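## Task

Find every foam block whose shelf-edge lot number (the label directly beneath it) shows up at least twice anywhere in the storeroom, and set each such block on the desk. The robot must not tip over or be left leaning, and the blocks must stay on the desk without the robot holding them.

## Robot and tools

ROBOT. A Hello Robot Stretch 4, roughly 1.6 m tall: an omni-wheel base (rim within 0.23 m of its origin), a vertical lift on a mast, one telescoping arm reaching forward, a three-joint wrist (yaw, pitch, roll) and a two-finger gripper. There is a single arm. Cameras: head_camera (mast top, looking ahead and down; turn the base to aim it), head_left_camera and head_right_camera (fisheyes on either side, angled more steeply down, showing base and arm), and wrist_camera (behind the fingers, fingertips near the bottom of its image).

FRAMES. Base frame: origin on the floor beneath the base centre, x forward, y left, z up. hand_pose (a point between the open fingertips, link pinch) is reported in this frame and may be slightly off. The odometry frame is where the base frame was when the scene began; base_odometry counts wheel rotation, so slip shows up as motion. Heading is positive leftward, -3.142 to 3.142.

execute_actions. Argument "actions": a list holding zero or one action. An empty list only reports state and images. An action may contain "base", "joints", or both, plus optional "pace" and "contact_limits"; alternatively it is just {"end_of_arm": "enable_torque"}, which re-powers any wrist or gripper motor that shut off. Parts of one action start together but may finish at different times.
- "base": exactly one relative move from the base's current spot (as last reported): {"translate_m": d} straight, forward positive, -2 to 2 m; {"strafe_m": d} sideways, left positive, -2 to 2 m; {"rotate_rad": d} in place, counter-clockwise positive, -3.2 to 3.2 rad.
- "joints": absolute targets keyed by name: lift_m 0 to 1.2 m; arm_m 0 to 0.55 m extension; wrist_yaw_rad -1.134 to 4.276 (0 points forward, positive turns left, 3.14 stowed back, beyond 3.4 may hit the arm); wrist_pitch_rad -1.117 to 4.259 (0 level, 1.57 pointing down); wrist_roll_rad -1.117 to 4.259 (0 keeps the fingers level; positive turns clockwise viewed from behind); gripper_m -0.038 to 0.141, the fingertip gap in metres (negative means fingers pressing together). Done tolerances: ±0.004 for lift, arm and gripper, ±0.02 for yaw and roll, ±0.05 for pitch. Joint targets outside range are clipped and reported; other bad values or unknown keys reject the whole call with no motion.
- "pace": "slow", "default", "fast" or "max". Base tops out at 0.1/0.3/0.4/0.6 m/s and 1/2/3/4 rad/s respectively, reduced further when the lift is above 0.2 (down to 0.3 m/s and 1 rad/s at 1.2).
- "contact_limits": {"arm_m": v}, v from 0 (gentlest) to 0.75 (firmest), default 0.5; the arm halts when it pushes harder.
"cameras" picks which images return: any of head_camera, head_left_camera, head_right_camera, wrist_camera, or "all"; omitted or null gives all, [] gives none.

wait: {"seconds": 0 to 10}; commands nothing and returns state and images. zoom_image: {"camera": name, "region": [x0, y0, x1, y1]} in pixels of that camera's latest full image, top-left origin, at most 504x504; useful for reading lot labels. Image sizes: head_camera 420x560, fisheyes 420x672, wrist_camera 616x392. read_manual returns only licence text. finished_scene: {"scene": n}, the current scene's number; it is final and reports success.

RESULTS. base_status and joint_status: "done"; "off_target" (stopped short, may still push); "contact_stop_at_<key>" (blocked, that part goes slack); "limit_stop_at_<name>", including own_body (self-collision; move away from the body) and tilt (leaning past 6 degrees, lift/arm/wheels go slack); "torque_fault" (a wrist or gripper motor went limp; send enable_torque). After a stop, the remaining calls in that reply are skipped. on_its_own lists uncommanded behaviour; "held at" is a target, not a position. A part omitted from an action may still be driving toward an earlier target. lidar_m: 12 distances, 30-degree sectors, first straight ahead then counter-clockwise (4th left, 7th behind, 10th right); "-" is nothing seen or closer than 0.25 m; it sees table tops but can miss glass and thin legs. wrist_depth_mm: 7x7 grid of depths, 100 to 2000 mm. base_tilt in degrees (forward/right positive), with a fixed bias up to about 1.5. turned_by_wheels vs turned_by_imu differing by over about 0.1 rad means a collision or slip. motor_effort: percent of max, peak in brackets, noisy; a wrist_pitch reading pushed away from 0 suggests a load in the gripper.

GRIPPING. Close to a gap smaller than the object; going lower squeezes harder and pulls it inward. Neither gripper_m nor "done" proves a grasp; check gripper effort or images. If fingertips jam against a surface below, raise the lift. To unfold at the start, one action with lift_m 0.4 and wrist_yaw_rad 0 works.

CAUTIONS. Avoid driving or turning with over 1 kg held and arm_m above 0.2, especially at fast paces, and avoid sustained pushes with a high gripper: both can tip the robot. A level gripper carrying over about 2 kg, or a gripper pressed into something, triggers torque faults. Avoid drops, slams and hard pushes. Release items so they rest on the desk on their own before finishing. A loose object may occasionally get nudged by something else.

Each tool is called as a command line: name --argument value for each argument, lists and objects as JSON in quotes; but a table of rows of numbers goes row by row, as --pt "numbers of a row", without its own name.

## Session

execute_actions --actions '[]'

Scene clock: 0.00 s.
base_odometry: x=+0.000 y=+0.000 heading=+0.000 (m, m, rad; odometry frame)
turned_by_wheels: +0.000 (rad since the last result)
turned_by_imu: +0.000 (rad since the last result)
base_tilt: forward=-0.2 right=+0.5 (deg)
lidar_m: 0.82 0.80 0.94 2.35 1.40 0.75 0.62 0.62 0.70 1.91 1.91 0.96
base_status: not commanded
joint_positions: lift_m=+0.254 arm_m=+0.000 wrist_yaw_rad=+3.195 wrist_pitch_rad=-0.007 wrist_roll_rad=+0.016 gripper_m=+0.057
joint_status: not commanded
motor_effort: lift_m=+18 arm_m=+0 wrist_yaw_rad=+1 wrist_pitch_rad=-7 wrist_roll_rad=-1 gripper_m=-1 wheel_0=+0 wheel_1=+0 wheel_2=+0 (%)
hand_pose: x=-0.1222 y=+0.0718 z=+0.4346 quat_wxyz=(-0.027, +0.003, +0.008, +1.000) (m; base frame)
wrist_depth_mm: - 134 778 809 904 976 1078 / - 124 166 831 891 976 1078 / - 119 155 820 891 976 1060 / - 134 201 831 904 976 1078 / 135 707 768 831 904 976 1060 / 668 715 198 831 196 976 1060 / 668 707 759 110 878 946 976
pictures: head_camera, head_left_camera, head_right_camera, wrist_camera
Images, in order (width x height): head_camera 420x560, head_left_camera 420x672, head_right_camera 420x672, wrist_camera 616x392.

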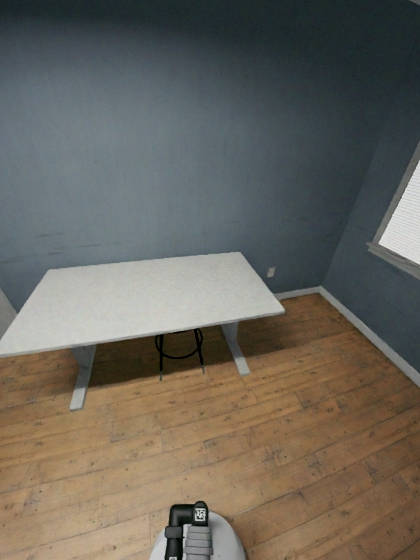

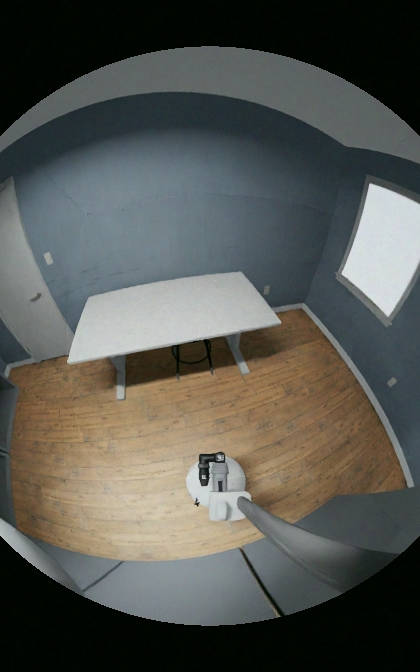

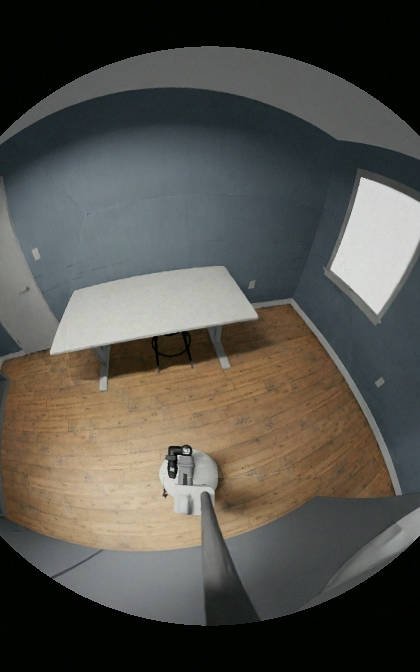

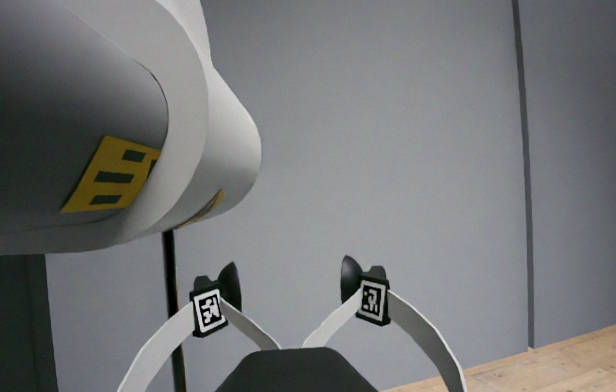

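execute_actions --actions '[{"base":{"rotate_rad":2.0},"pace":"fast"}]' --cameras '["head_camera","head_left_camera"]'

Scene clock: 6.73 s.
base_odometry: x=+0.000 y=+0.000 heading=+2.000 (m, m, rad; odometry frame)
turned_by_wheels: +2.000 (rad since the last result)
turned_by_imu: +2.002 (rad since the last result)
base_tilt: forward=-0.4 right=+0.8 (deg)
lidar_m: 1.64 0.80 0.62 0.60 0.69 1.07 1.94 1.05 0.83 0.81 0.92 2.35
base_status: done
joint_positions: lift_m=+0.254 arm_m=+0.000 wrist_yaw_rad=+3.195 wrist_pitch_rad=-0.007 wrist_roll_rad=+0.016 gripper_m=+0.057
joint_status: not commanded
motor_effort: lift_m=+17(17) arm_m=+0(0) wrist_yaw_rad=+1(0) wrist_pitch_rad=-6(6) wrist_roll_rad=+0(1) gripper_m=-2(4) wheel_0=+1(2) wheel_1=+2(7) wheel_2=+2(9) (%)
hand_pose: x=-0.1222 y=+0.0719 z=+0.4346 quat_wxyz=(-0.027, +0.003, +0.008, +1.000) (m; base frame)
wrist_depth_mm: - 134 - - - - 1921 / - 124 166 - - 1921 1921 / - 119 156 - - 1983 1921 / - 135 201 - - 1983 1983 / 135 - - - - 1983 1983 / 1430 1661 198 1576 197 1464 1281 / 1008 1060 1098 110 1042 991 931
pictures: head_camera, head_left_camera
Images, in order (width x height): head_camera 420x560, head_left_camera 420x672.

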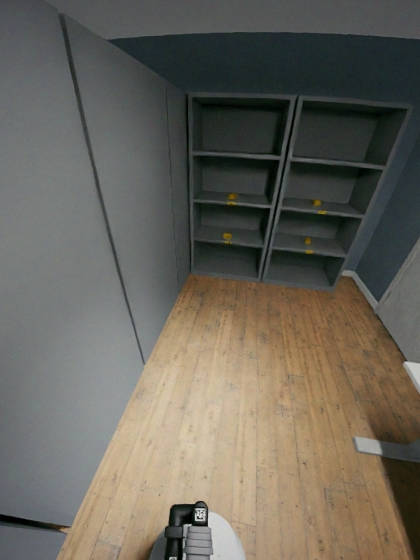

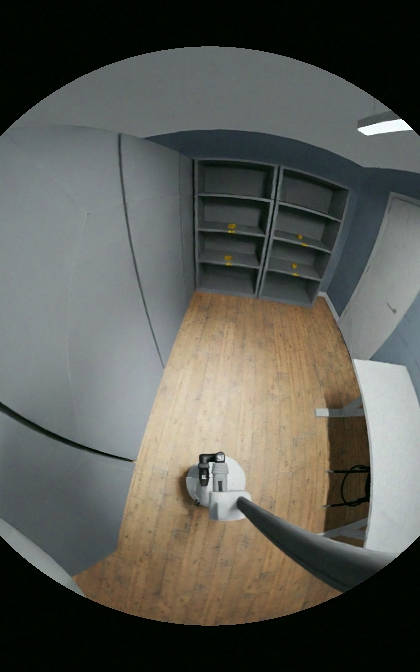

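zoom_image --camera "head_camera" --region '[190, 170, 370, 270]'

zoom_image --camera "head_left_camera" --region '[0, 120, 260, 620]'

Region (190, 170, 370, 270) of head_camera's 420x560 image, scaled by 2.800, with more detail than that image has.

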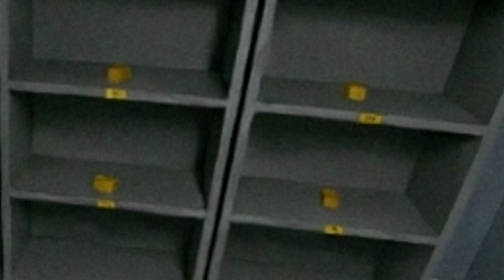

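Region (0, 120, 260, 620) of head_left_camera's 420x672 image, scaled by 1.008, with more detail than that image has; it fills the left 262 columns of this view, and the rest is white.

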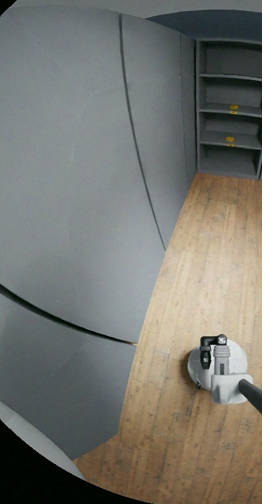

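execute_actions --actions '[{"base":{"rotate_rad":2.2},"pace":"fast"}]' --cameras '["head_camera","head_left_camera"]'

Scene clock: 20.40 s.
base_odometry: x=+0.000 y=+0.000 heading=-2.083 (m, m, rad; odometry frame)
turned_by_wheels: +2.200 (rad since the last result)
turned_by_imu: +2.202 (rad since the last result)
base_tilt: forward=-0.3 right=+0.7 (deg)
lidar_m: 0.75 1.91 1.88 0.98 0.82 0.82 1.00 2.31 1.26 0.73 0.62 0.61
base_status: done
joint_positions: lift_m=+0.254 arm_m=+0.000 wrist_yaw_rad=+3.195 wrist_pitch_rad=-0.007 wrist_roll_rad=+0.016 gripper_m=+0.057
joint_status: not commanded
motor_effort: lift_m=+17(17) arm_m=+0(0) wrist_yaw_rad=+0(0) wrist_pitch_rad=-7(7) wrist_roll_rad=+0(1) gripper_m=-1(3) wheel_0=+0(8) wheel_1=+0(8) wheel_2=+0(9) (%)
hand_pose: x=-0.1222 y=+0.0719 z=+0.4346 quat_wxyz=(-0.027, +0.003, +0.008, +1.000) (m; base frame)
wrist_depth_mm: - 134 - - 1921 1618 1397 / - 124 166 - 1863 1025 778 / - 118 155 - 1397 1537 1366 / - 135 202 - 1863 1661 1464 / 135 - - - 1863 1661 1430 / 1430 1708 197 1618 197 1430 1255 / 1008 1060 1078 110 1042 976 960
pictures: head_camera, head_left_camera
Images, in order (width x height): head_camera 420x560, head_left_camera 420x672.

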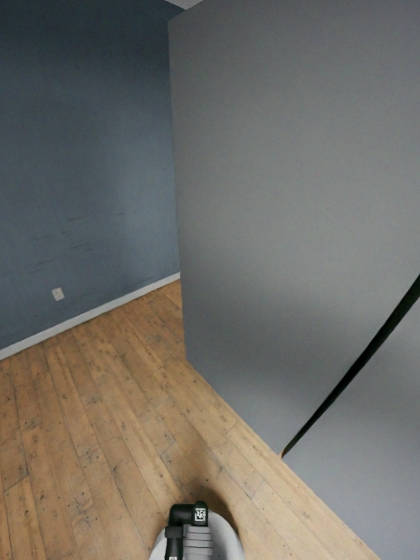

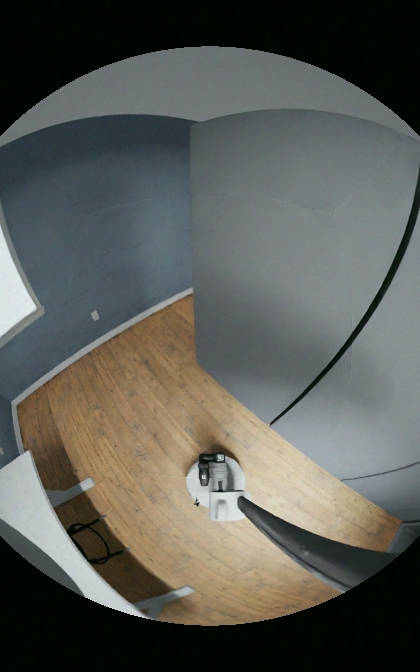

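execute_actions --actions '[{"base":{"rotate_rad":0.72},"pace":"fast"}]' --cameras '["head_camera","wrist_camera"]'

Scene clock: 37.30 s.
base_odometry: x=+0.000 y=+0.000 heading=-1.362 (m, m, rad; odometry frame)
turned_by_wheels: +0.720 (rad since the last result)
turned_by_imu: +0.721 (rad since the last result)
base_tilt: forward=-0.1 right=+0.6 (deg)
lidar_m: 1.92 1.96 0.87 0.81 0.86 2.20 2.33 0.97 0.65 0.62 0.62 0.87
base_status: done
joint_positions: lift_m=+0.254 arm_m=+0.000 wrist_yaw_rad=+3.195 wrist_pitch_rad=-0.007 wrist_roll_rad=+0.016 gripper_m=+0.057
joint_status: not commanded
motor_effort: lift_m=+17(17) arm_m=+0(0) wrist_yaw_rad=+0(0) wrist_pitch_rad=-6(7) wrist_roll_rad=+0(1) gripper_m=-2(3) wheel_0=+1(6) wheel_1=+2(7) wheel_2=+2(7) (%)
hand_pose: x=-0.1222 y=+0.0719 z=+0.4346 quat_wxyz=(-0.027, +0.003, +0.008, +1.000) (m; base frame)
wrist_depth_mm: - 134 - - - - - / - 124 166 - - - - / - 119 156 - - - - / - 135 202 - - - - / 135 1576 - - - - - / 1098 1537 198 1537 196 1430 1366 / 1025 1042 1078 110 1025 976 976
pictures: head_camera, wrist_camera
Images, in order (width x height): head_camera 420x560, wrist_camera 616x392.

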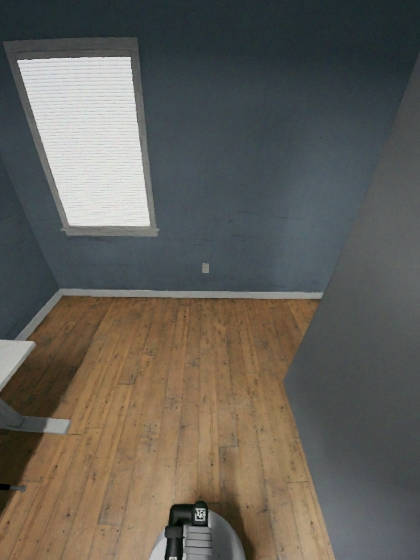

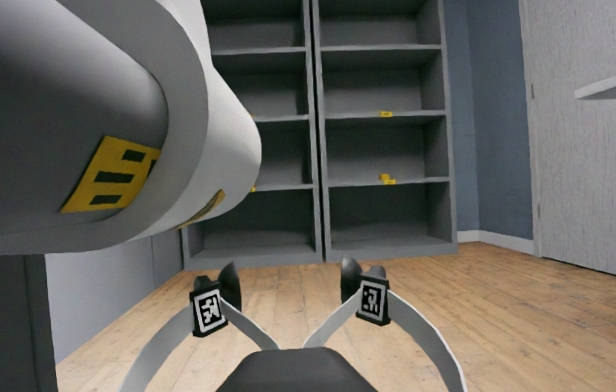

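zoom_image --camera "wrist_camera" --region '[360, 100, 420, 200]'

Region (360, 100, 420, 200) of wrist_camera's 616x392 image, scaled by 5.040; it fills the left 302 columns of this view, and the rest is white.

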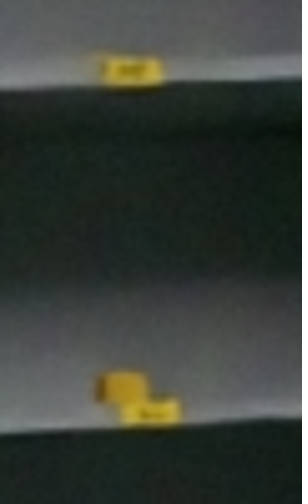

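execute_actions --actions '[{"base":{"rotate_rad":3.13},"pace":"max"}]' --cameras '[]'

execute_actions --actions '[{"base":{"translate_m":1.3},"joints":{"lift_m":0.45,"wrist_yaw_rad":0},"pace":"max"}]' --cameras '["head_camera","wrist_camera"]'

Scene clock: 72.50 s.
base_odometry: x=+0.000 y=+0.000 heading=+1.768 (m, m, rad; odometry frame)
turned_by_wheels: +3.130 (rad since the last result)
turned_by_imu: +3.133 (rad since the last result)
base_tilt: forward=-0.2 right=+0.7 (deg)
lidar_m: 2.31 0.94 0.66 0.60 0.63 0.87 1.92 1.96 0.86 0.80 0.87 2.19
base_status: done
joint_positions: lift_m=+0.254 arm_m=+0.000 wrist_yaw_rad=+3.195 wrist_pitch_rad=-0.007 wrist_roll_rad=+0.016 gripper_m=+0.057
joint_status: not commanded
motor_effort: lift_m=+18(17) arm_m=+0(0) wrist_yaw_rad=+2(1) wrist_pitch_rad=-7(7) wrist_roll_rad=+0(1) gripper_m=-2(2) wheel_0=+1(7) wheel_1=+1(8) wheel_2=+0(12) (%)
hand_pose: x=-0.1221 y=+0.0719 z=+0.4346 quat_wxyz=(-0.027, +0.003, +0.008, +1.000) (m; base frame)
wrist_depth_mm: - 134 - - - 1042 741 / - 124 166 - - 1060 741 / - 119 156 - - - 759 / - 134 201 - - - 759 / 135 - - - - 1983 788 / 1397 1661 198 1576 198 1229 798 / 1025 1078 1042 110 1025 960 788
pictures: none
No camera images: the call's "cameras" was empty. Leave "cameras" out to get every camera's image.

Scene clock: 76.30 s.
base_odometry: x=-0.254 y=+1.275 heading=+1.768 (m, m, rad; odometry frame)
turned_by_wheels: +0.000 (rad since the last result)
turned_by_imu: +0.001 (rad since the last result)
base_tilt: forward=-0.1 right=+0.7 (deg)
lidar_m: 1.02 1.02 0.72 0.65 0.69 0.93 3.25 1.21 0.94 1.51 1.53 1.10
base_status: done
joint_positions: lift_m=+0.450 arm_m=+0.000 wrist_yaw_rad=+0.000 wrist_pitch_rad=-0.007 wrist_roll_rad=+0.016 gripper_m=+0.057
joint_status: all done
motor_effort: lift_m=+21(25) arm_m=-1(0) wrist_yaw_rad=+0(7) wrist_pitch_rad=-6(7) wrist_roll_rad=-1(0) gripper_m=-4(3) wheel_0=+1(5) wheel_1=+0(7) wheel_2=-1(14) (%)
hand_pose: x=+0.4591 y=-0.0874 z=+0.6300 quat_wxyz=(+1.000, +0.008, -0.003, +0.000) (m; base frame)
wrist_depth_mm: 1255 1255 1281 931 1336 1366 1281 / 866 878 917 891 1008 1042 1078 / 1205 1229 1281 1060 1366 1336 1336 / 1205 1229 1281 1118 1336 1366 1336 / 1042 917 976 931 976 1098 1255 / 1160 1255 197 1308 196 1397 1336 / 1138 1255 1255 110 1205 1205 1205
pictures: head_camera, wrist_camera
Images, in order (width x height): head_camera 420x560, wrist_camera 616x392.

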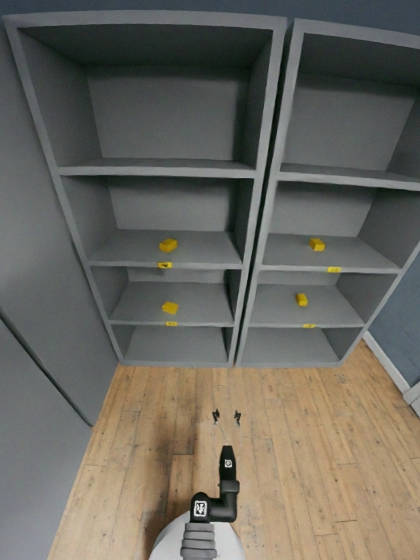

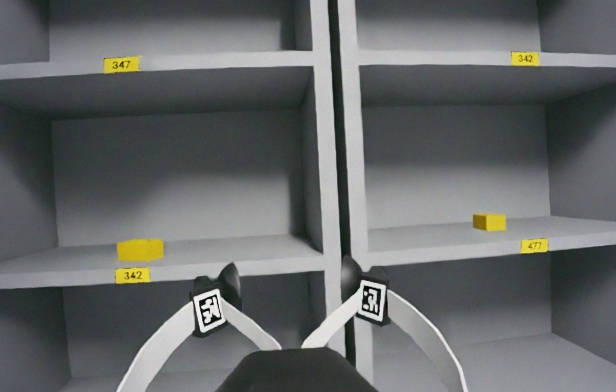

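zoom_image --camera "wrist_camera" --region '[80, 30, 580, 300]'

zoom_image --camera "head_camera" --region '[100, 220, 380, 350]'

Region (80, 30, 580, 300) of wrist_camera's 616x392 image, scaled by 1.008; it fills the top 272 rows of this view, and the rest is white.

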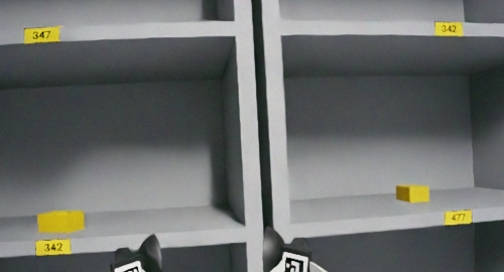

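Region (100, 220, 380, 350) of head_camera's 420x560 image, scaled by 1.800, with more detail than that image has; it fills the top 234 rows of this view, and the rest is white.

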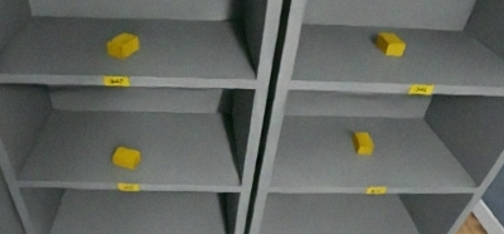

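zoom_image --camera "head_camera" --region '[130, 285, 210, 335]'

zoom_image --camera "head_camera" --region '[280, 225, 360, 285]'

Region (130, 285, 210, 335) of head_camera's 420x560 image, scaled by 6.300, with more detail than that image has; it fills the top 315 rows of this view, and the rest is white.

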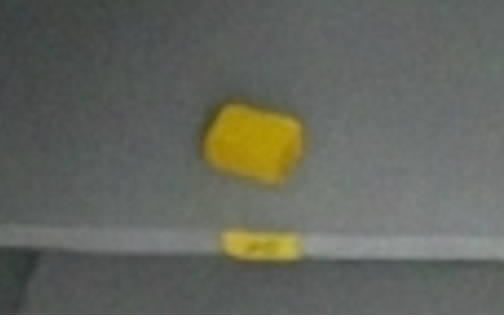

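Region (280, 225, 360, 285) of head_camera's 420x560 image, scaled by 6.300, with more detail than that image has; it fills the top 378 rows of this view, and the rest is white.

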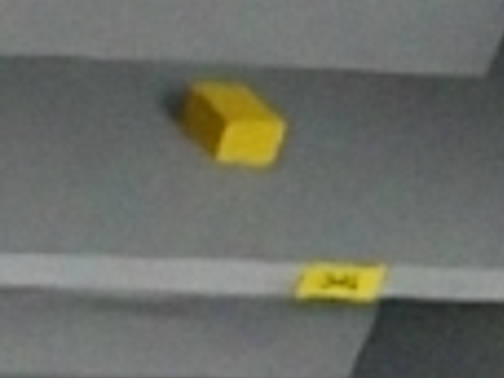

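execute_actions --actions '[{"base":{"strafe_m":0.36},"joints":{"lift_m":0.37,"arm_m":0.4,"gripper_m":0.141},"pace":"fast"}]' --cameras '["head_camera","wrist_camera"]'

Scene clock: 119.93 s.
base_odometry: x=-0.607 y=+1.204 heading=+1.768 (m, m, rad; odometry frame)
turned_by_wheels: +0.000 (rad since the last result)
turned_by_imu: +0.002 (rad since the last result)
base_tilt: forward=-0.1 right=+0.5 (deg)
lidar_m: 0.99 0.47 0.33 0.30 0.30 0.45 1.17 1.68 1.27 1.88 1.51 1.05
base_status: done
joint_positions: lift_m=+0.370 arm_m=+0.399 wrist_yaw_rad=+0.000 wrist_pitch_rad=-0.007 wrist_roll_rad=+0.016 gripper_m=+0.141
joint_status: all done
motor_effort: lift_m=+14(20) arm_m=+7(7) wrist_yaw_rad=+0(0) wrist_pitch_rad=-6(7) wrist_roll_rad=+1(0) gripper_m=+0(6) wheel_0=+1(11) wheel_1=+1(12) wheel_2=-1(0) (%)
hand_pose: x=+0.8582 y=-0.0873 z=+0.5505 quat_wxyz=(+1.000, +0.008, -0.003, +0.000) (m; base frame)
wrist_depth_mm: 647 788 809 831 854 759 564 / 654 831 854 866 904 778 569 / 634 831 854 878 904 788 569 / 627 831 842 866 904 750 580 / 512 477 445 418 427 436 480 / 574 205 854 878 904 732 580 / 609 831 866 110 917 778 603
pictures: head_camera, wrist_camera
Images, in order (width x height): head_camera 420x560, wrist_camera 616x392.

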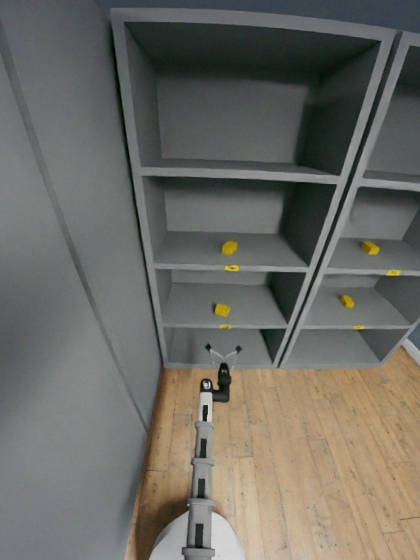

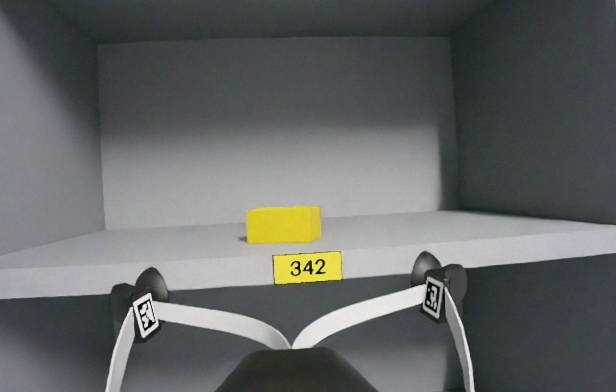

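execute_actions --actions '[{"base":{"translate_m":0.2},"joints":{"lift_m":0.395}}]' --cameras '["wrist_camera"]'

Scene clock: 137.30 s.
base_odometry: x=-0.647 y=+1.401 heading=+1.768 (m, m, rad; odometry frame)
turned_by_wheels: +0.000 (rad since the last result)
turned_by_imu: +0.001 (rad since the last result)
base_tilt: forward=-0.2 right=+0.6 (deg)
lidar_m: 0.80 0.49 0.35 0.30 0.33 0.45 1.19 1.66 1.33 1.88 1.21 0.85
base_status: done
joint_positions: lift_m=+0.395 arm_m=+0.399 wrist_yaw_rad=+0.000 wrist_pitch_rad=-0.007 wrist_roll_rad=+0.016 gripper_m=+0.141
joint_status: all done
motor_effort: lift_m=+22(23) arm_m=+7(7) wrist_yaw_rad=+0(0) wrist_pitch_rad=-8(7) wrist_roll_rad=+0(1) gripper_m=+1(0) wheel_0=+0(6) wheel_1=-1(4) wheel_2=+2(7) (%)
hand_pose: x=+0.8582 y=-0.0874 z=+0.5749 quat_wxyz=(+1.000, +0.008, -0.003, +0.000) (m; base frame)
wrist_depth_mm: 627 647 654 668 691 691 554 / 634 634 654 661 691 699 559 / 627 647 654 676 691 683 559 / 627 647 647 676 691 707 569 / 569 640 603 304 521 480 452 / 319 204 300 286 238 247 260 / 214 205 217 110 217 221 226
pictures: wrist_camera
Images, in order (width x height): wrist_camera 616x392.

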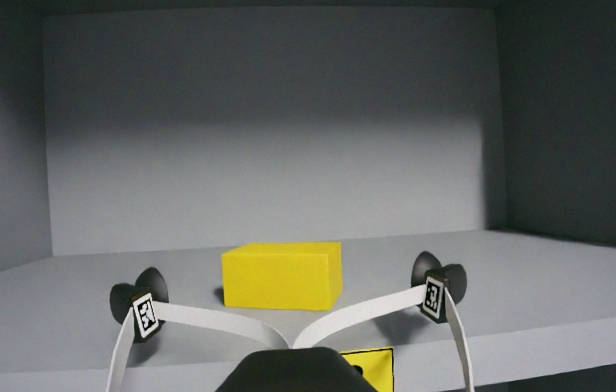

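execute_actions --actions '[{"joints":{"lift_m":0.388,"arm_m":0.495}}]' --cameras '["wrist_camera"]'

Scene clock: 144.97 s.
base_odometry: x=-0.647 y=+1.401 heading=+1.768 (m, m, rad; odometry frame)
turned_by_wheels: +0.000 (rad since the last result)
turned_by_imu: +0.000 (rad since the last result)
base_tilt: forward=-0.3 right=+0.7 (deg)
lidar_m: 0.80 0.49 0.35 0.31 0.33 0.47 1.20 1.66 1.35 1.87 1.22 0.86
base_status: not commanded
joint_positions: lift_m=+0.388 arm_m=+0.494 wrist_yaw_rad=+0.000 wrist_pitch_rad=-0.007 wrist_roll_rad=+0.016 gripper_m=+0.141
joint_status: all done
motor_effort: lift_m=+14(20) arm_m=+7(8) wrist_yaw_rad=+0(1) wrist_pitch_rad=-8(7) wrist_roll_rad=-1(0) gripper_m=-1(0) wheel_0=+0(0) wheel_1=-1(1) wheel_2=+2(2) (%)
hand_pose: x=+0.9531 y=-0.0874 z=+0.5686 quat_wxyz=(+1.000, +0.008, -0.003, +0.000) (m; base frame)
wrist_depth_mm: 535 544 559 574 580 597 549 / 539 544 564 569 585 603 559 / 539 554 559 574 597 603 559 / 539 549 559 574 591 603 559 / 535 549 564 521 484 449 427 / 297 204 203 193 220 230 243 / 200 192 201 110 190 176 178
pictures: wrist_camera
Images, in order (width x height): wrist_camera 616x392.

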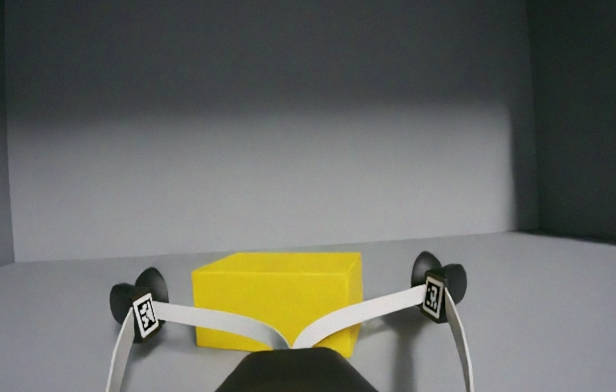

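execute_actions --actions '[{"joints":{"lift_m":0.374,"gripper_m":0.05}}]' --cameras '["wrist_camera"]'

Scene clock: 154.60 s.
base_odometry: x=-0.647 y=+1.401 heading=+1.768 (m, m, rad; odometry frame)
turned_by_wheels: +0.000 (rad since the last result)
turned_by_imu: +0.000 (rad since the last result)
base_tilt: forward=-0.2 right=+0.5 (deg)
lidar_m: 0.79 0.49 0.33 0.30 0.33 0.45 1.17 1.69 1.39 1.87 1.23 0.85
base_status: not commanded
joint_positions: lift_m=+0.374 arm_m=+0.494 wrist_yaw_rad=+0.000 wrist_pitch_rad=-0.011 wrist_roll_rad=+0.016 gripper_m=+0.050
joint_status: all done
motor_effort: lift_m=+13(13) arm_m=+7(7) wrist_yaw_rad=-1(1) wrist_pitch_rad=+6(7) wrist_roll_rad=+0(0) gripper_m=-19(21) wheel_0=+0(0) wheel_1=-1(1) wheel_2=+2(2) (%)
hand_pose: x=+0.9532 y=-0.0873 z=+0.5560 quat_wxyz=(+1.000, +0.008, -0.006, +0.000) (m; base frame)
wrist_depth_mm: 535 549 564 569 585 609 549 / 544 554 559 574 591 603 559 / 535 549 569 580 585 603 559 / 544 559 559 580 585 615 564 / 539 544 430 193 427 402 377 / 263 235 193 185 188 220 212 / 175 159 166 110 160 150 -
pictures: wrist_camera
Images, in order (width x height): wrist_camera 616x392.

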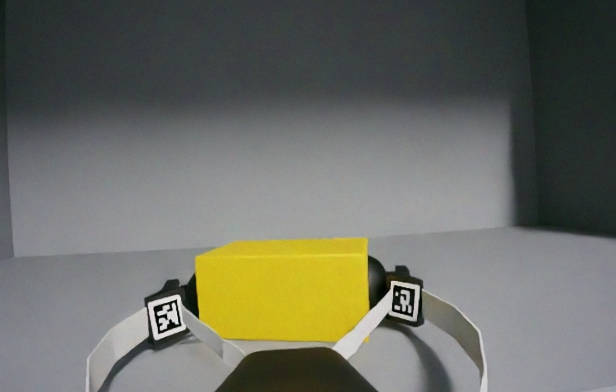

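execute_actions --actions '[{"joints":{"lift_m":0.42,"arm_m":0.02},"pace":"fast"}]' --cameras '["wrist_camera"]'

execute_actions --actions '[{"base":{"rotate_rad":-2.1},"joints":{"lift_m":0.7},"pace":"fast"}]' --cameras '["head_camera","wrist_camera"]'

Scene clock: 175.40 s.
base_odometry: x=-0.647 y=+1.401 heading=+1.768 (m, m, rad; odometry frame)
turned_by_wheels: +0.000 (rad since the last result)
turned_by_imu: +0.000 (rad since the last result)
base_tilt: forward=-0.3 right=+0.7 (deg)
lidar_m: 0.79 0.50 0.34 0.31 0.33 0.46 1.22 1.68 1.36 1.87 1.21 0.84
base_status: not commanded
joint_positions: lift_m=+0.420 arm_m=+0.021 wrist_yaw_rad=+0.000 wrist_pitch_rad=-0.006 wrist_roll_rad=+0.016 gripper_m=+0.050
joint_status: all done
motor_effort: lift_m=+22(23) arm_m=-7(7) wrist_yaw_rad=+1(1) wrist_pitch_rad=-8(9) wrist_roll_rad=+1(1) gripper_m=-20(19) wheel_0=+0(0) wheel_1=-1(1) wheel_2=+2(2) (%)
hand_pose: x=+0.4806 y=-0.0875 z=+0.5997 quat_wxyz=(+1.000, +0.008, -0.003, +0.000) (m; base frame)
wrist_depth_mm: 615 676 683 699 732 723 627 / 634 891 1042 1060 1060 778 634 / 621 1025 1042 1060 1078 798 640 / 615 1008 1042 1060 1098 820 647 / 585 798 661 195 654 707 634 / 559 569 192 186 187 778 647 / 585 878 1060 110 1078 788 654
pictures: wrist_camera
Images, in order (width x height): wrist_camera 616x392.

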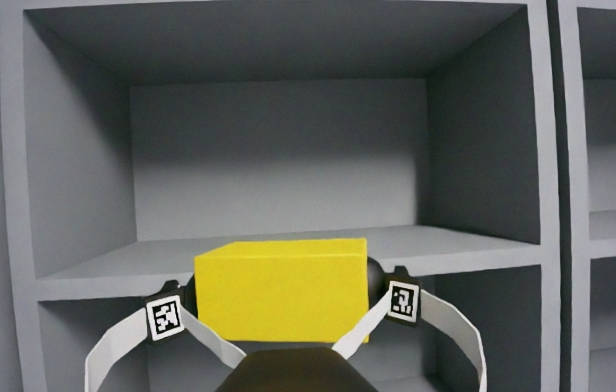

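Scene clock: 177.37 s.
base_odometry: x=-0.647 y=+1.401 heading=-0.332 (m, m, rad; odometry frame)
turned_by_wheels: -2.100 (rad since the last result)
turned_by_imu: -2.102 (rad since the last result)
base_tilt: forward=-0.2 right=+0.7 (deg)
lidar_m: 1.34 1.85 1.24 0.88 0.80 0.50 0.35 0.31 0.32 0.43 1.09 1.78
base_status: done
joint_positions: lift_m=+0.700 arm_m=+0.021 wrist_yaw_rad=+0.000 wrist_pitch_rad=-0.006 wrist_roll_rad=+0.016 gripper_m=+0.050
joint_status: all done
motor_effort: lift_m=+22(26) arm_m=-7(7) wrist_yaw_rad=+0(1) wrist_pitch_rad=-8(9) wrist_roll_rad=+0(0) gripper_m=-20(20) wheel_0=+1(10) wheel_1=-1(8) wheel_2=+0(7) (%)
hand_pose: x=+0.4806 y=-0.0875 z=+0.8798 quat_wxyz=(+1.000, +0.008, -0.003, +0.000) (m; base frame)
wrist_depth_mm: 1430 1661 1983 - - - - / 1499 1708 1921 - - - - / 1464 1708 1863 - - - - / 1464 1708 1983 - - - - / 1499 1708 1537 194 1808 - - / 1464 1618 193 186 187 - - / 1464 1708 1808 110 1921 1921 1808
pictures: head_camera, wrist_camera
Images, in order (width x height): head_camera 420x560, wrist_camera 616x392.

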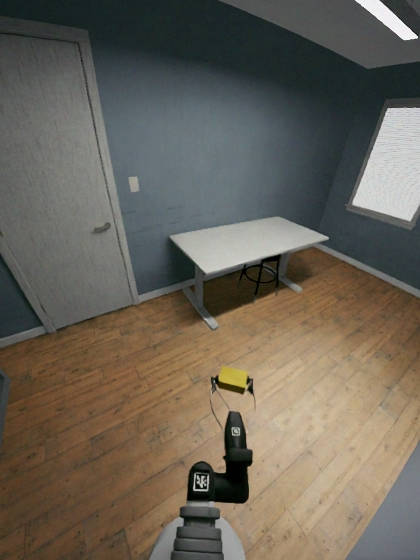

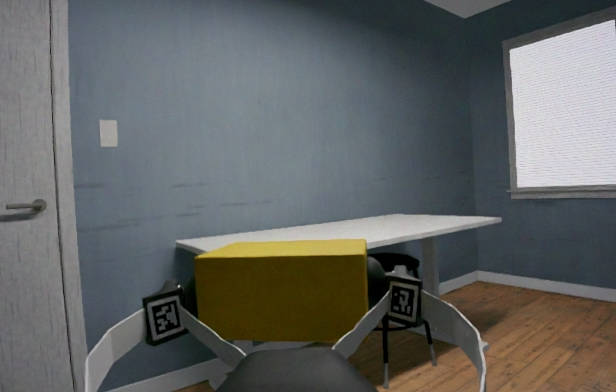

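execute_actions --actions '[{"base":{"translate_m":0.68},"joints":{"lift_m":0.65,"arm_m":0.5},"pace":"fast"}]' --cameras '["head_camera","wrist_camera"]'

Scene clock: 191.73 s.
base_odometry: x=-0.004 y=+1.179 heading=-0.332 (m, m, rad; odometry frame)
turned_by_wheels: +0.000 (rad since the last result)
turned_by_imu: +0.001 (rad since the last result)
base_tilt: forward=-0.4 right=+0.6 (deg)
lidar_m: 0.68 1.16 1.37 1.26 1.18 1.24 0.95 0.87 0.92 1.20 3.04 0.90
base_status: done
joint_positions: lift_m=+0.650 arm_m=+0.499 wrist_yaw_rad=+0.000 wrist_pitch_rad=-0.007 wrist_roll_rad=+0.016 gripper_m=+0.050
joint_status: all done
motor_effort: lift_m=+15(19) arm_m=+6(7) wrist_yaw_rad=+0(2) wrist_pitch_rad=-8(8) wrist_roll_rad=+0(0) gripper_m=-20(20) wheel_0=+0(6) wheel_1=+0(4) wheel_2=+1(11) (%)
hand_pose: x=+0.9582 y=-0.0874 z=+0.8304 quat_wxyz=(+1.000, +0.008, -0.003, +0.000) (m; base frame)
wrist_depth_mm: 676 759 891 1025 1281 1661 - / 683 759 878 1078 1308 1661 - / 683 768 878 1042 1281 1661 - / 683 768 891 1042 1281 1576 - / 668 750 820 194 878 820 768 / 544 488 192 186 187 459 449 / 368 330 353 110 338 322 324
pictures: head_camera, wrist_camera
Images, in order (width x height): head_camera 420x560, wrist_camera 616x392.

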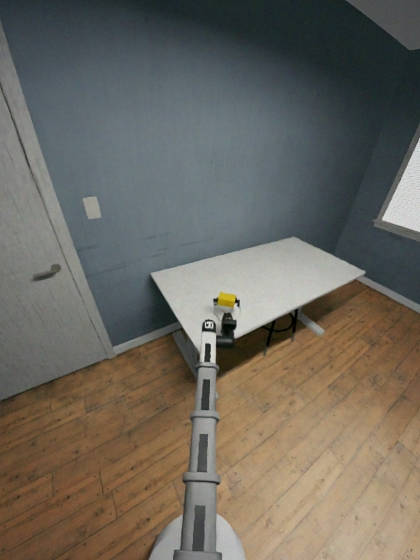

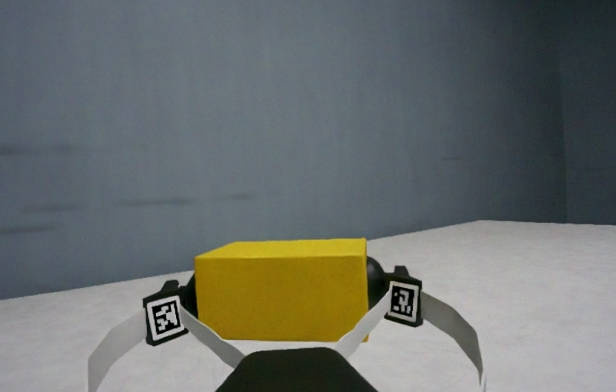

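execute_actions --actions '[{"joints":{"lift_m":0.585}}]' --cameras '["wrist_camera"]'

Scene clock: 204.90 s.
base_odometry: x=-0.004 y=+1.179 heading=-0.332 (m, m, rad; odometry frame)
turned_by_wheels: +0.000 (rad since the last result)
turned_by_imu: +0.000 (rad since the last result)
base_tilt: forward=-0.4 right=+0.6 (deg)
lidar_m: 0.69 1.17 1.36 1.27 1.19 1.23 0.95 0.88 0.90 1.21 3.05 0.88
base_status: not commanded
joint_positions: lift_m=+0.586 arm_m=+0.499 wrist_yaw_rad=-0.001 wrist_pitch_rad=-0.013 wrist_roll_rad=+0.017 gripper_m=+0.050
joint_status: all done
motor_effort: lift_m=+6(12) arm_m=+7(7) wrist_yaw_rad=+2(3) wrist_pitch_rad=+12(12) wrist_roll_rad=-3(4) gripper_m=-19(19) wheel_0=+1(1) wheel_1=+0(0) wheel_2=+1(1) (%)
hand_pose: x=+0.9581 y=-0.0876 z=+0.7680 quat_wxyz=(+1.000, +0.009, -0.007, +0.000) (m; base frame)
wrist_depth_mm: 691 778 904 1060 1308 1756 - / 676 768 904 1060 1336 1708 - / 676 768 891 1042 1255 1661 - / 676 768 891 1025 1255 1618 - / 661 732 627 194 621 580 539 / 377 330 193 186 188 310 301 / 248 220 235 110 225 214 212
pictures: wrist_camera
Images, in order (width x height): wrist_camera 616x392.

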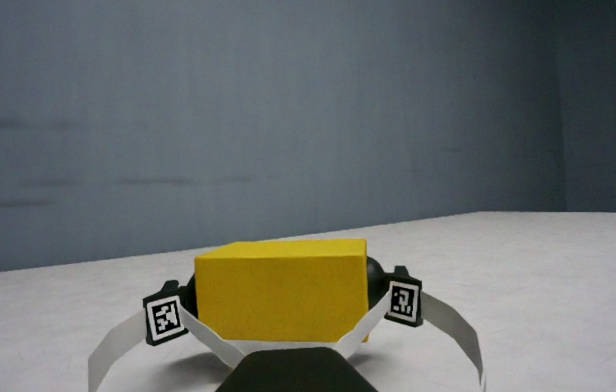

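execute_actions --actions '[{"joints":{"lift_m":0.64},"pace":"fast"}]' --cameras '[]'

execute_actions --actions '[{"joints":{"wrist_pitch_rad":0.25}}]' --cameras '["wrist_camera"]'

Scene clock: 222.50 s.
base_odometry: x=-0.004 y=+1.179 heading=-0.332 (m, m, rad; odometry frame)
turned_by_wheels: +0.000 (rad since the last result)
turned_by_imu: +0.000 (rad since the last result)
base_tilt: forward=-0.2 right=+0.6 (deg)
lidar_m: 0.72 1.14 1.37 1.28 1.20 1.23 0.94 0.87 0.92 1.19 3.06 0.89
base_status: not commanded
joint_positions: lift_m=+0.640 arm_m=+0.499 wrist_yaw_rad=+0.000 wrist_pitch_rad=-0.007 wrist_roll_rad=+0.016 gripper_m=+0.050
joint_status: all done
motor_effort: lift_m=+22(21) arm_m=+7(7) wrist_yaw_rad=+1(3) wrist_pitch_rad=-7(11) wrist_roll_rad=-1(4) gripper_m=-21(20) wheel_0=+1(1) wheel_1=+0(0) wheel_2=+1(1) (%)
hand_pose: x=+0.9582 y=-0.0874 z=+0.8199 quat_wxyz=(+1.000, +0.008, -0.003, +0.000) (m; base frame)
wrist_depth_mm: 676 768 891 1060 1255 1661 - / 683 768 878 1060 1281 1708 - / 676 759 904 1042 1281 1661 - / 668 768 904 1060 1281 1661 - / 676 759 820 193 809 778 715 / 521 466 192 186 188 430 415 / 345 310 329 110 317 300 303
pictures: none
No camera images: the call's "cameras" was empty. Leave "cameras" out to get every camera's image.

Scene clock: 223.17 s.
base_odometry: x=-0.004 y=+1.179 heading=-0.332 (m, m, rad; odometry frame)
turned_by_wheels: +0.000 (rad since the last result)
turned_by_imu: +0.000 (rad since the last result)
base_tilt: forward=-0.4 right=+0.7 (deg)
lidar_m: 0.72 1.15 1.36 1.29 1.18 1.23 0.96 0.88 0.91 1.20 3.03 0.87
base_status: not commanded
joint_positions: lift_m=+0.640 arm_m=+0.499 wrist_yaw_rad=+0.000 wrist_pitch_rad=+0.248 wrist_roll_rad=+0.016 gripper_m=+0.050
joint_status: all done
motor_effort: lift_m=+21(22) arm_m=+6(6) wrist_yaw_rad=+2(2) wrist_pitch_rad=+7(5) wrist_roll_rad=+0(1) gripper_m=-19(19) wheel_0=+1(1) wheel_1=+0(0) wheel_2=+1(1) (%)
hand_pose: x=+0.9494 y=-0.0875 z=+0.7471 quat_wxyz=(+0.992, +0.008, +0.124, -0.001) (m; base frame)
wrist_depth_mm: 634 707 809 946 1182 1464 1983 / 654 732 831 991 1205 1537 - / 647 750 854 960 1025 991 960 / 574 544 525 512 492 477 469 / 349 345 239 197 322 315 307 / 251 238 192 185 187 234 230 / 200 187 196 110 192 187 189
pictures: wrist_camera
Images, in order (width x height): wrist_camera 616x392.

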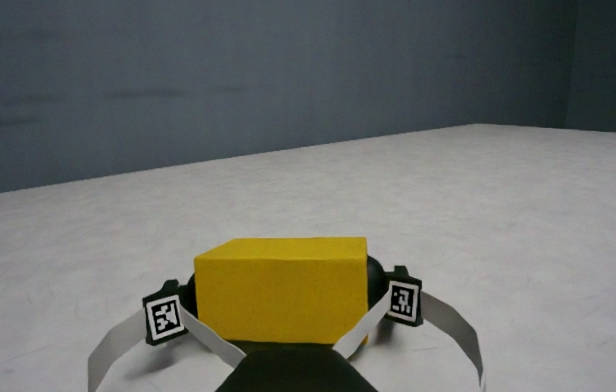

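Touching. Release.

execute_actions --actions '[{"joints":{"gripper_m":0.13,"lift_m":0.645}}]' --cameras '["wrist_camera"]'

Scene clock: 237.77 s.
base_odometry: x=-0.004 y=+1.179 heading=-0.332 (m, m, rad; odometry frame)
turned_by_wheels: +0.000 (rad since the last result)
turned_by_imu: +0.000 (rad since the last result)
base_tilt: forward=-0.2 right=+0.6 (deg)
lidar_m: 0.69 1.17 1.37 1.28 1.18 1.21 0.95 0.88 0.91 1.22 3.05 0.87
base_status: not commanded
joint_positions: lift_m=+0.645 arm_m=+0.499 wrist_yaw_rad=+0.000 wrist_pitch_rad=+0.252 wrist_roll_rad=+0.016 gripper_m=+0.130
joint_status: all done
motor_effort: lift_m=+22(22) arm_m=+6(7) wrist_yaw_rad=+0(1) wrist_pitch_rad=-6(6) wrist_roll_rad=-2(0) gripper_m=+1(17) wheel_0=+1(1) wheel_1=+0(0) wheel_2=+1(1) (%)
hand_pose: x=+0.9491 y=-0.0874 z=+0.7510 quat_wxyz=(+0.992, +0.008, +0.126, -0.001) (m; base frame)
wrist_depth_mm: 634 707 820 960 1160 1499 1983 / 647 732 842 976 1205 1537 - / 668 759 854 976 1025 960 960 / 569 549 530 512 500 480 469 / 353 347 322 228 309 320 314 / 255 213 202 196 195 236 235 / 203 199 200 110 196 190 193
pictures: wrist_camera
Images, in order (width x height): wrist_camera 616x392.

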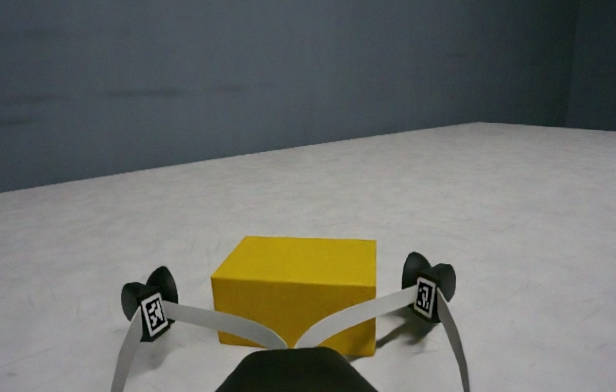

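execute_actions --actions '[{"joints":{"arm_m":0.1,"lift_m":0.69},"pace":"max"}]' --cameras '[]'

execute_actions --actions '[{"base":{"rotate_rad":1.86},"joints":{"lift_m":0.87,"wrist_pitch_rad":0.0,"gripper_m":0.141},"pace":"max"}]' --cameras '["head_camera","wrist_camera"]'

Scene clock: 257.63 s.
base_odometry: x=-0.004 y=+1.179 heading=-0.332 (m, m, rad; odometry frame)
turned_by_wheels: +0.000 (rad since the last result)
turned_by_imu: +0.000 (rad since the last result)
base_tilt: forward=+0.0 right=+0.7 (deg)
lidar_m: 0.67 1.17 1.36 1.27 1.19 1.25 0.95 0.87 0.91 1.22 3.03 0.89
base_status: not commanded
joint_positions: lift_m=+0.690 arm_m=+0.101 wrist_yaw_rad=+0.000 wrist_pitch_rad=+0.253 wrist_roll_rad=+0.016 gripper_m=+0.130
joint_status: all done
motor_effort: lift_m=+21(24) arm_m=-7(8) wrist_yaw_rad=+2(1) wrist_pitch_rad=-6(7) wrist_roll_rad=-1(1) gripper_m=-1(1) wheel_0=+1(1) wheel_1=+0(0) wheel_2=+1(1) (%)
hand_pose: x=+0.5515 y=-0.0875 z=+0.7959 quat_wxyz=(+0.992, +0.008, +0.126, -0.001) (m; base frame)
wrist_depth_mm: 878 1025 1160 1397 1708 - - / 904 1042 1182 1397 1708 - - / 946 1042 1255 1366 1366 1308 - / 960 820 699 597 661 809 - / 991 544 455 521 1863 1808 - / 1008 213 410 1537 1308 1464 1537 / 1042 1160 866 110 1281 1229 1229
pictures: none
No camera images: the call's "cameras" was empty. Leave "cameras" out to get every camera's image.

Scene clock: 259.63 s.
base_odometry: x=-0.004 y=+1.179 heading=+1.528 (m, m, rad; odometry frame)
turned_by_wheels: +1.860 (rad since the last result)
turned_by_imu: +1.862 (rad since the last result)
base_tilt: forward=-0.2 right=+0.5 (deg)
lidar_m: 1.17 1.16 1.06 0.90 0.87 1.05 1.81 1.17 0.69 0.69 1.28 1.39
base_status: done
joint_positions: lift_m=+0.870 arm_m=+0.101 wrist_yaw_rad=+0.000 wrist_pitch_rad=+0.002 wrist_roll_rad=+0.016 gripper_m=+0.141
joint_status: all done
motor_effort: lift_m=+21(24) arm_m=-7(7) wrist_yaw_rad=+0(0) wrist_pitch_rad=-7(14) wrist_roll_rad=-1(1) gripper_m=+0(2) wheel_0=+1(5) wheel_1=+2(8) wheel_2=+2(8) (%)
hand_pose: x=+0.5606 y=-0.0873 z=+1.0473 quat_wxyz=(+1.000, +0.008, +0.001, +0.000) (m; base frame)
wrist_depth_mm: 1160 854 1336 1499 1366 1537 1182 / 991 842 1098 1160 1229 1464 1205 / 1182 842 1366 1499 1366 1537 1255 / 1160 946 1366 1464 1281 1537 1229 / 976 878 1366 1464 1308 1576 1255 / 1205 206 1397 1499 1308 1464 1255 / 1182 931 1308 110 1229 1499 1255
pictures: head_camera, wrist_camera
Images, in order (width x height): head_camera 420x560, wrist_camera 616x392.

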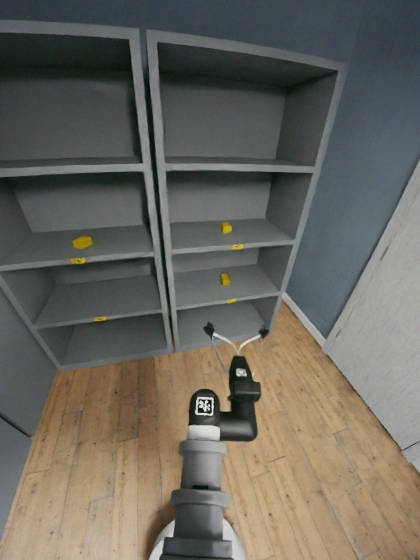

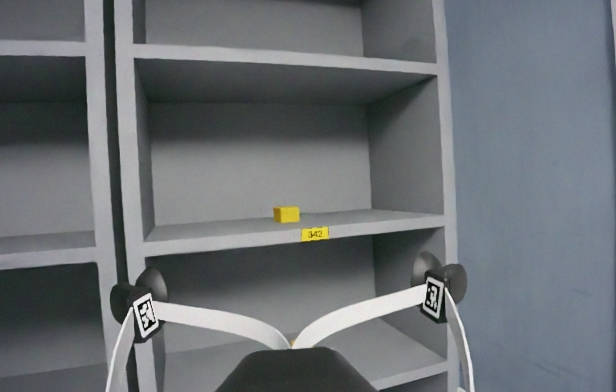

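execute_actions --actions '[{"base":{"translate_m":0.42},"joints":{"lift_m":0.965,"wrist_pitch_rad":0.3,"arm_m":0.4},"pace":"fast"}]' --cameras '["head_camera","wrist_camera"]'

Scene clock: 279.90 s.
base_odometry: x=+0.014 y=+1.599 heading=+1.528 (m, m, rad; odometry frame)
turned_by_wheels: +0.000 (rad since the last result)
turned_by_imu: +0.000 (rad since the last result)
base_tilt: forward=-0.3 right=+0.5 (deg)
lidar_m: 0.78 0.76 0.89 1.01 1.00 1.18 2.04 1.01 0.88 1.18 1.22 0.91
base_status: done
joint_positions: lift_m=+0.965 arm_m=+0.399 wrist_yaw_rad=+0.000 wrist_pitch_rad=+0.302 wrist_roll_rad=+0.016 gripper_m=+0.141
joint_status: all done
motor_effort: lift_m=+22(23) arm_m=+7(8) wrist_yaw_rad=+0(2) wrist_pitch_rad=-7(7) wrist_roll_rad=+0(1) gripper_m=+1(0) wheel_0=-1(4) wheel_1=+0(6) wheel_2=+1(10) (%)
hand_pose: x=+0.8452 y=-0.0874 z=+1.0571 quat_wxyz=(+0.989, +0.008, +0.151, -0.001) (m; base frame)
wrist_depth_mm: 530 564 609 661 699 661 535 / 549 585 627 683 750 683 544 / 564 609 661 723 768 699 549 / 574 603 591 492 564 554 530 / 421 415 407 404 394 384 377 / 314 204 309 307 289 334 574 / 255 250 258 110 842 750 615
pictures: head_camera, wrist_camera
Images, in order (width x height): head_camera 420x560, wrist_camera 616x392.

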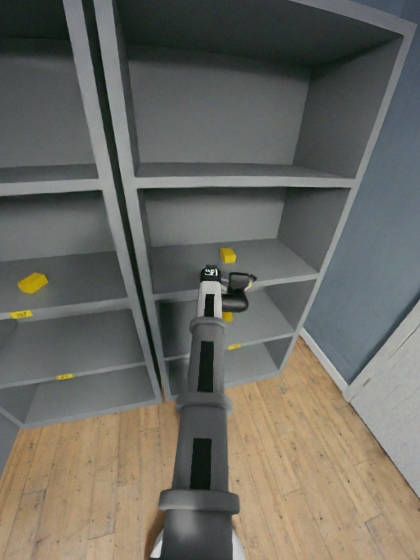

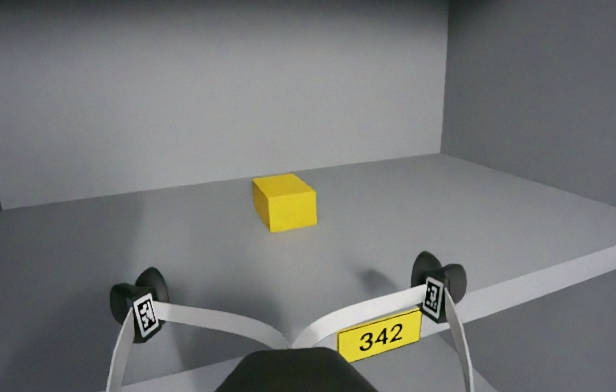

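execute_actions --actions '[{"base":{"translate_m":0.13},"joints":{"lift_m":0.935,"arm_m":0.53}}]' --cameras '["wrist_camera"]'

Scene clock: 291.67 s.
base_odometry: x=+0.020 y=+1.729 heading=+1.528 (m, m, rad; odometry frame)
turned_by_wheels: +0.000 (rad since the last result)
turned_by_imu: +0.001 (rad since the last result)
base_tilt: forward=-0.1 right=+0.6 (deg)
lidar_m: 0.64 0.64 0.77 1.04 1.04 1.21 2.15 0.99 1.00 1.16 1.18 0.78
base_status: done
joint_positions: lift_m=+0.935 arm_m=+0.529 wrist_yaw_rad=+0.000 wrist_pitch_rad=+0.302 wrist_roll_rad=+0.016 gripper_m=+0.141
joint_status: all done
motor_effort: lift_m=+14(21) arm_m=+7(8) wrist_yaw_rad=+0(2) wrist_pitch_rad=-5(6) wrist_roll_rad=-1(1) gripper_m=+1(0) wheel_0=+0(7) wheel_1=+0(6) wheel_2=+1(9) (%)
hand_pose: x=+0.9751 y=-0.0874 z=+1.0277 quat_wxyz=(+0.989, +0.008, +0.151, -0.001) (m; base frame)
wrist_depth_mm: 325 349 375 407 442 484 469 / 340 364 392 424 462 512 477 / 351 377 410 445 484 539 492 / 366 394 427 452 477 462 455 / 351 349 322 256 330 324 319 / 263 204 206 193 231 236 245 / 213 210 211 110 211 202 201
pictures: wrist_camera
Images, in order (width x height): wrist_camera 616x392.

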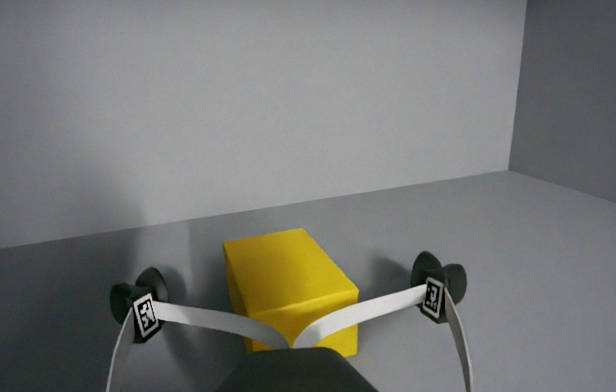

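execute_actions --actions '[{"joints":{"lift_m":0.925,"gripper_m":0.025}}]' --cameras '["wrist_camera"]'

Scene clock: 309.37 s.
base_odometry: x=+0.020 y=+1.729 heading=+1.528 (m, m, rad; odometry frame)
turned_by_wheels: +0.000 (rad since the last result)
turned_by_imu: +0.000 (rad since the last result)
base_tilt: forward=-0.3 right=+0.6 (deg)
lidar_m: 0.64 0.64 0.77 1.03 1.05 1.21 2.09 1.00 0.99 1.16 1.18 0.77
base_status: not commanded
joint_positions: lift_m=+0.925 arm_m=+0.529 wrist_yaw_rad=+0.000 wrist_pitch_rad=+0.302 wrist_roll_rad=+0.016 gripper_m=+0.025
joint_status: all done
motor_effort: lift_m=+14(15) arm_m=+7(7) wrist_yaw_rad=+0(0) wrist_pitch_rad=-7(6) wrist_roll_rad=+0(1) gripper_m=-18(18) wheel_0=-1(0) wheel_1=+0(0) wheel_2=+2(2) (%)
hand_pose: x=+0.9751 y=-0.0874 z=+1.0176 quat_wxyz=(+0.989, +0.008, +0.151, -0.001) (m; base frame)
wrist_depth_mm: 327 347 377 404 442 484 469 / 340 362 389 424 462 512 480 / 353 377 410 445 488 539 492 / 366 394 424 449 442 433 427 / 332 327 303 213 309 304 296 / 247 246 183 179 186 231 229 / 200 188 196 110 193 187 191
pictures: wrist_camera
Images, in order (width x height): wrist_camera 616x392.

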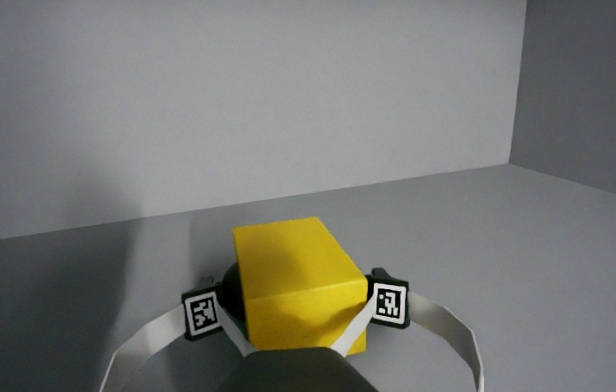

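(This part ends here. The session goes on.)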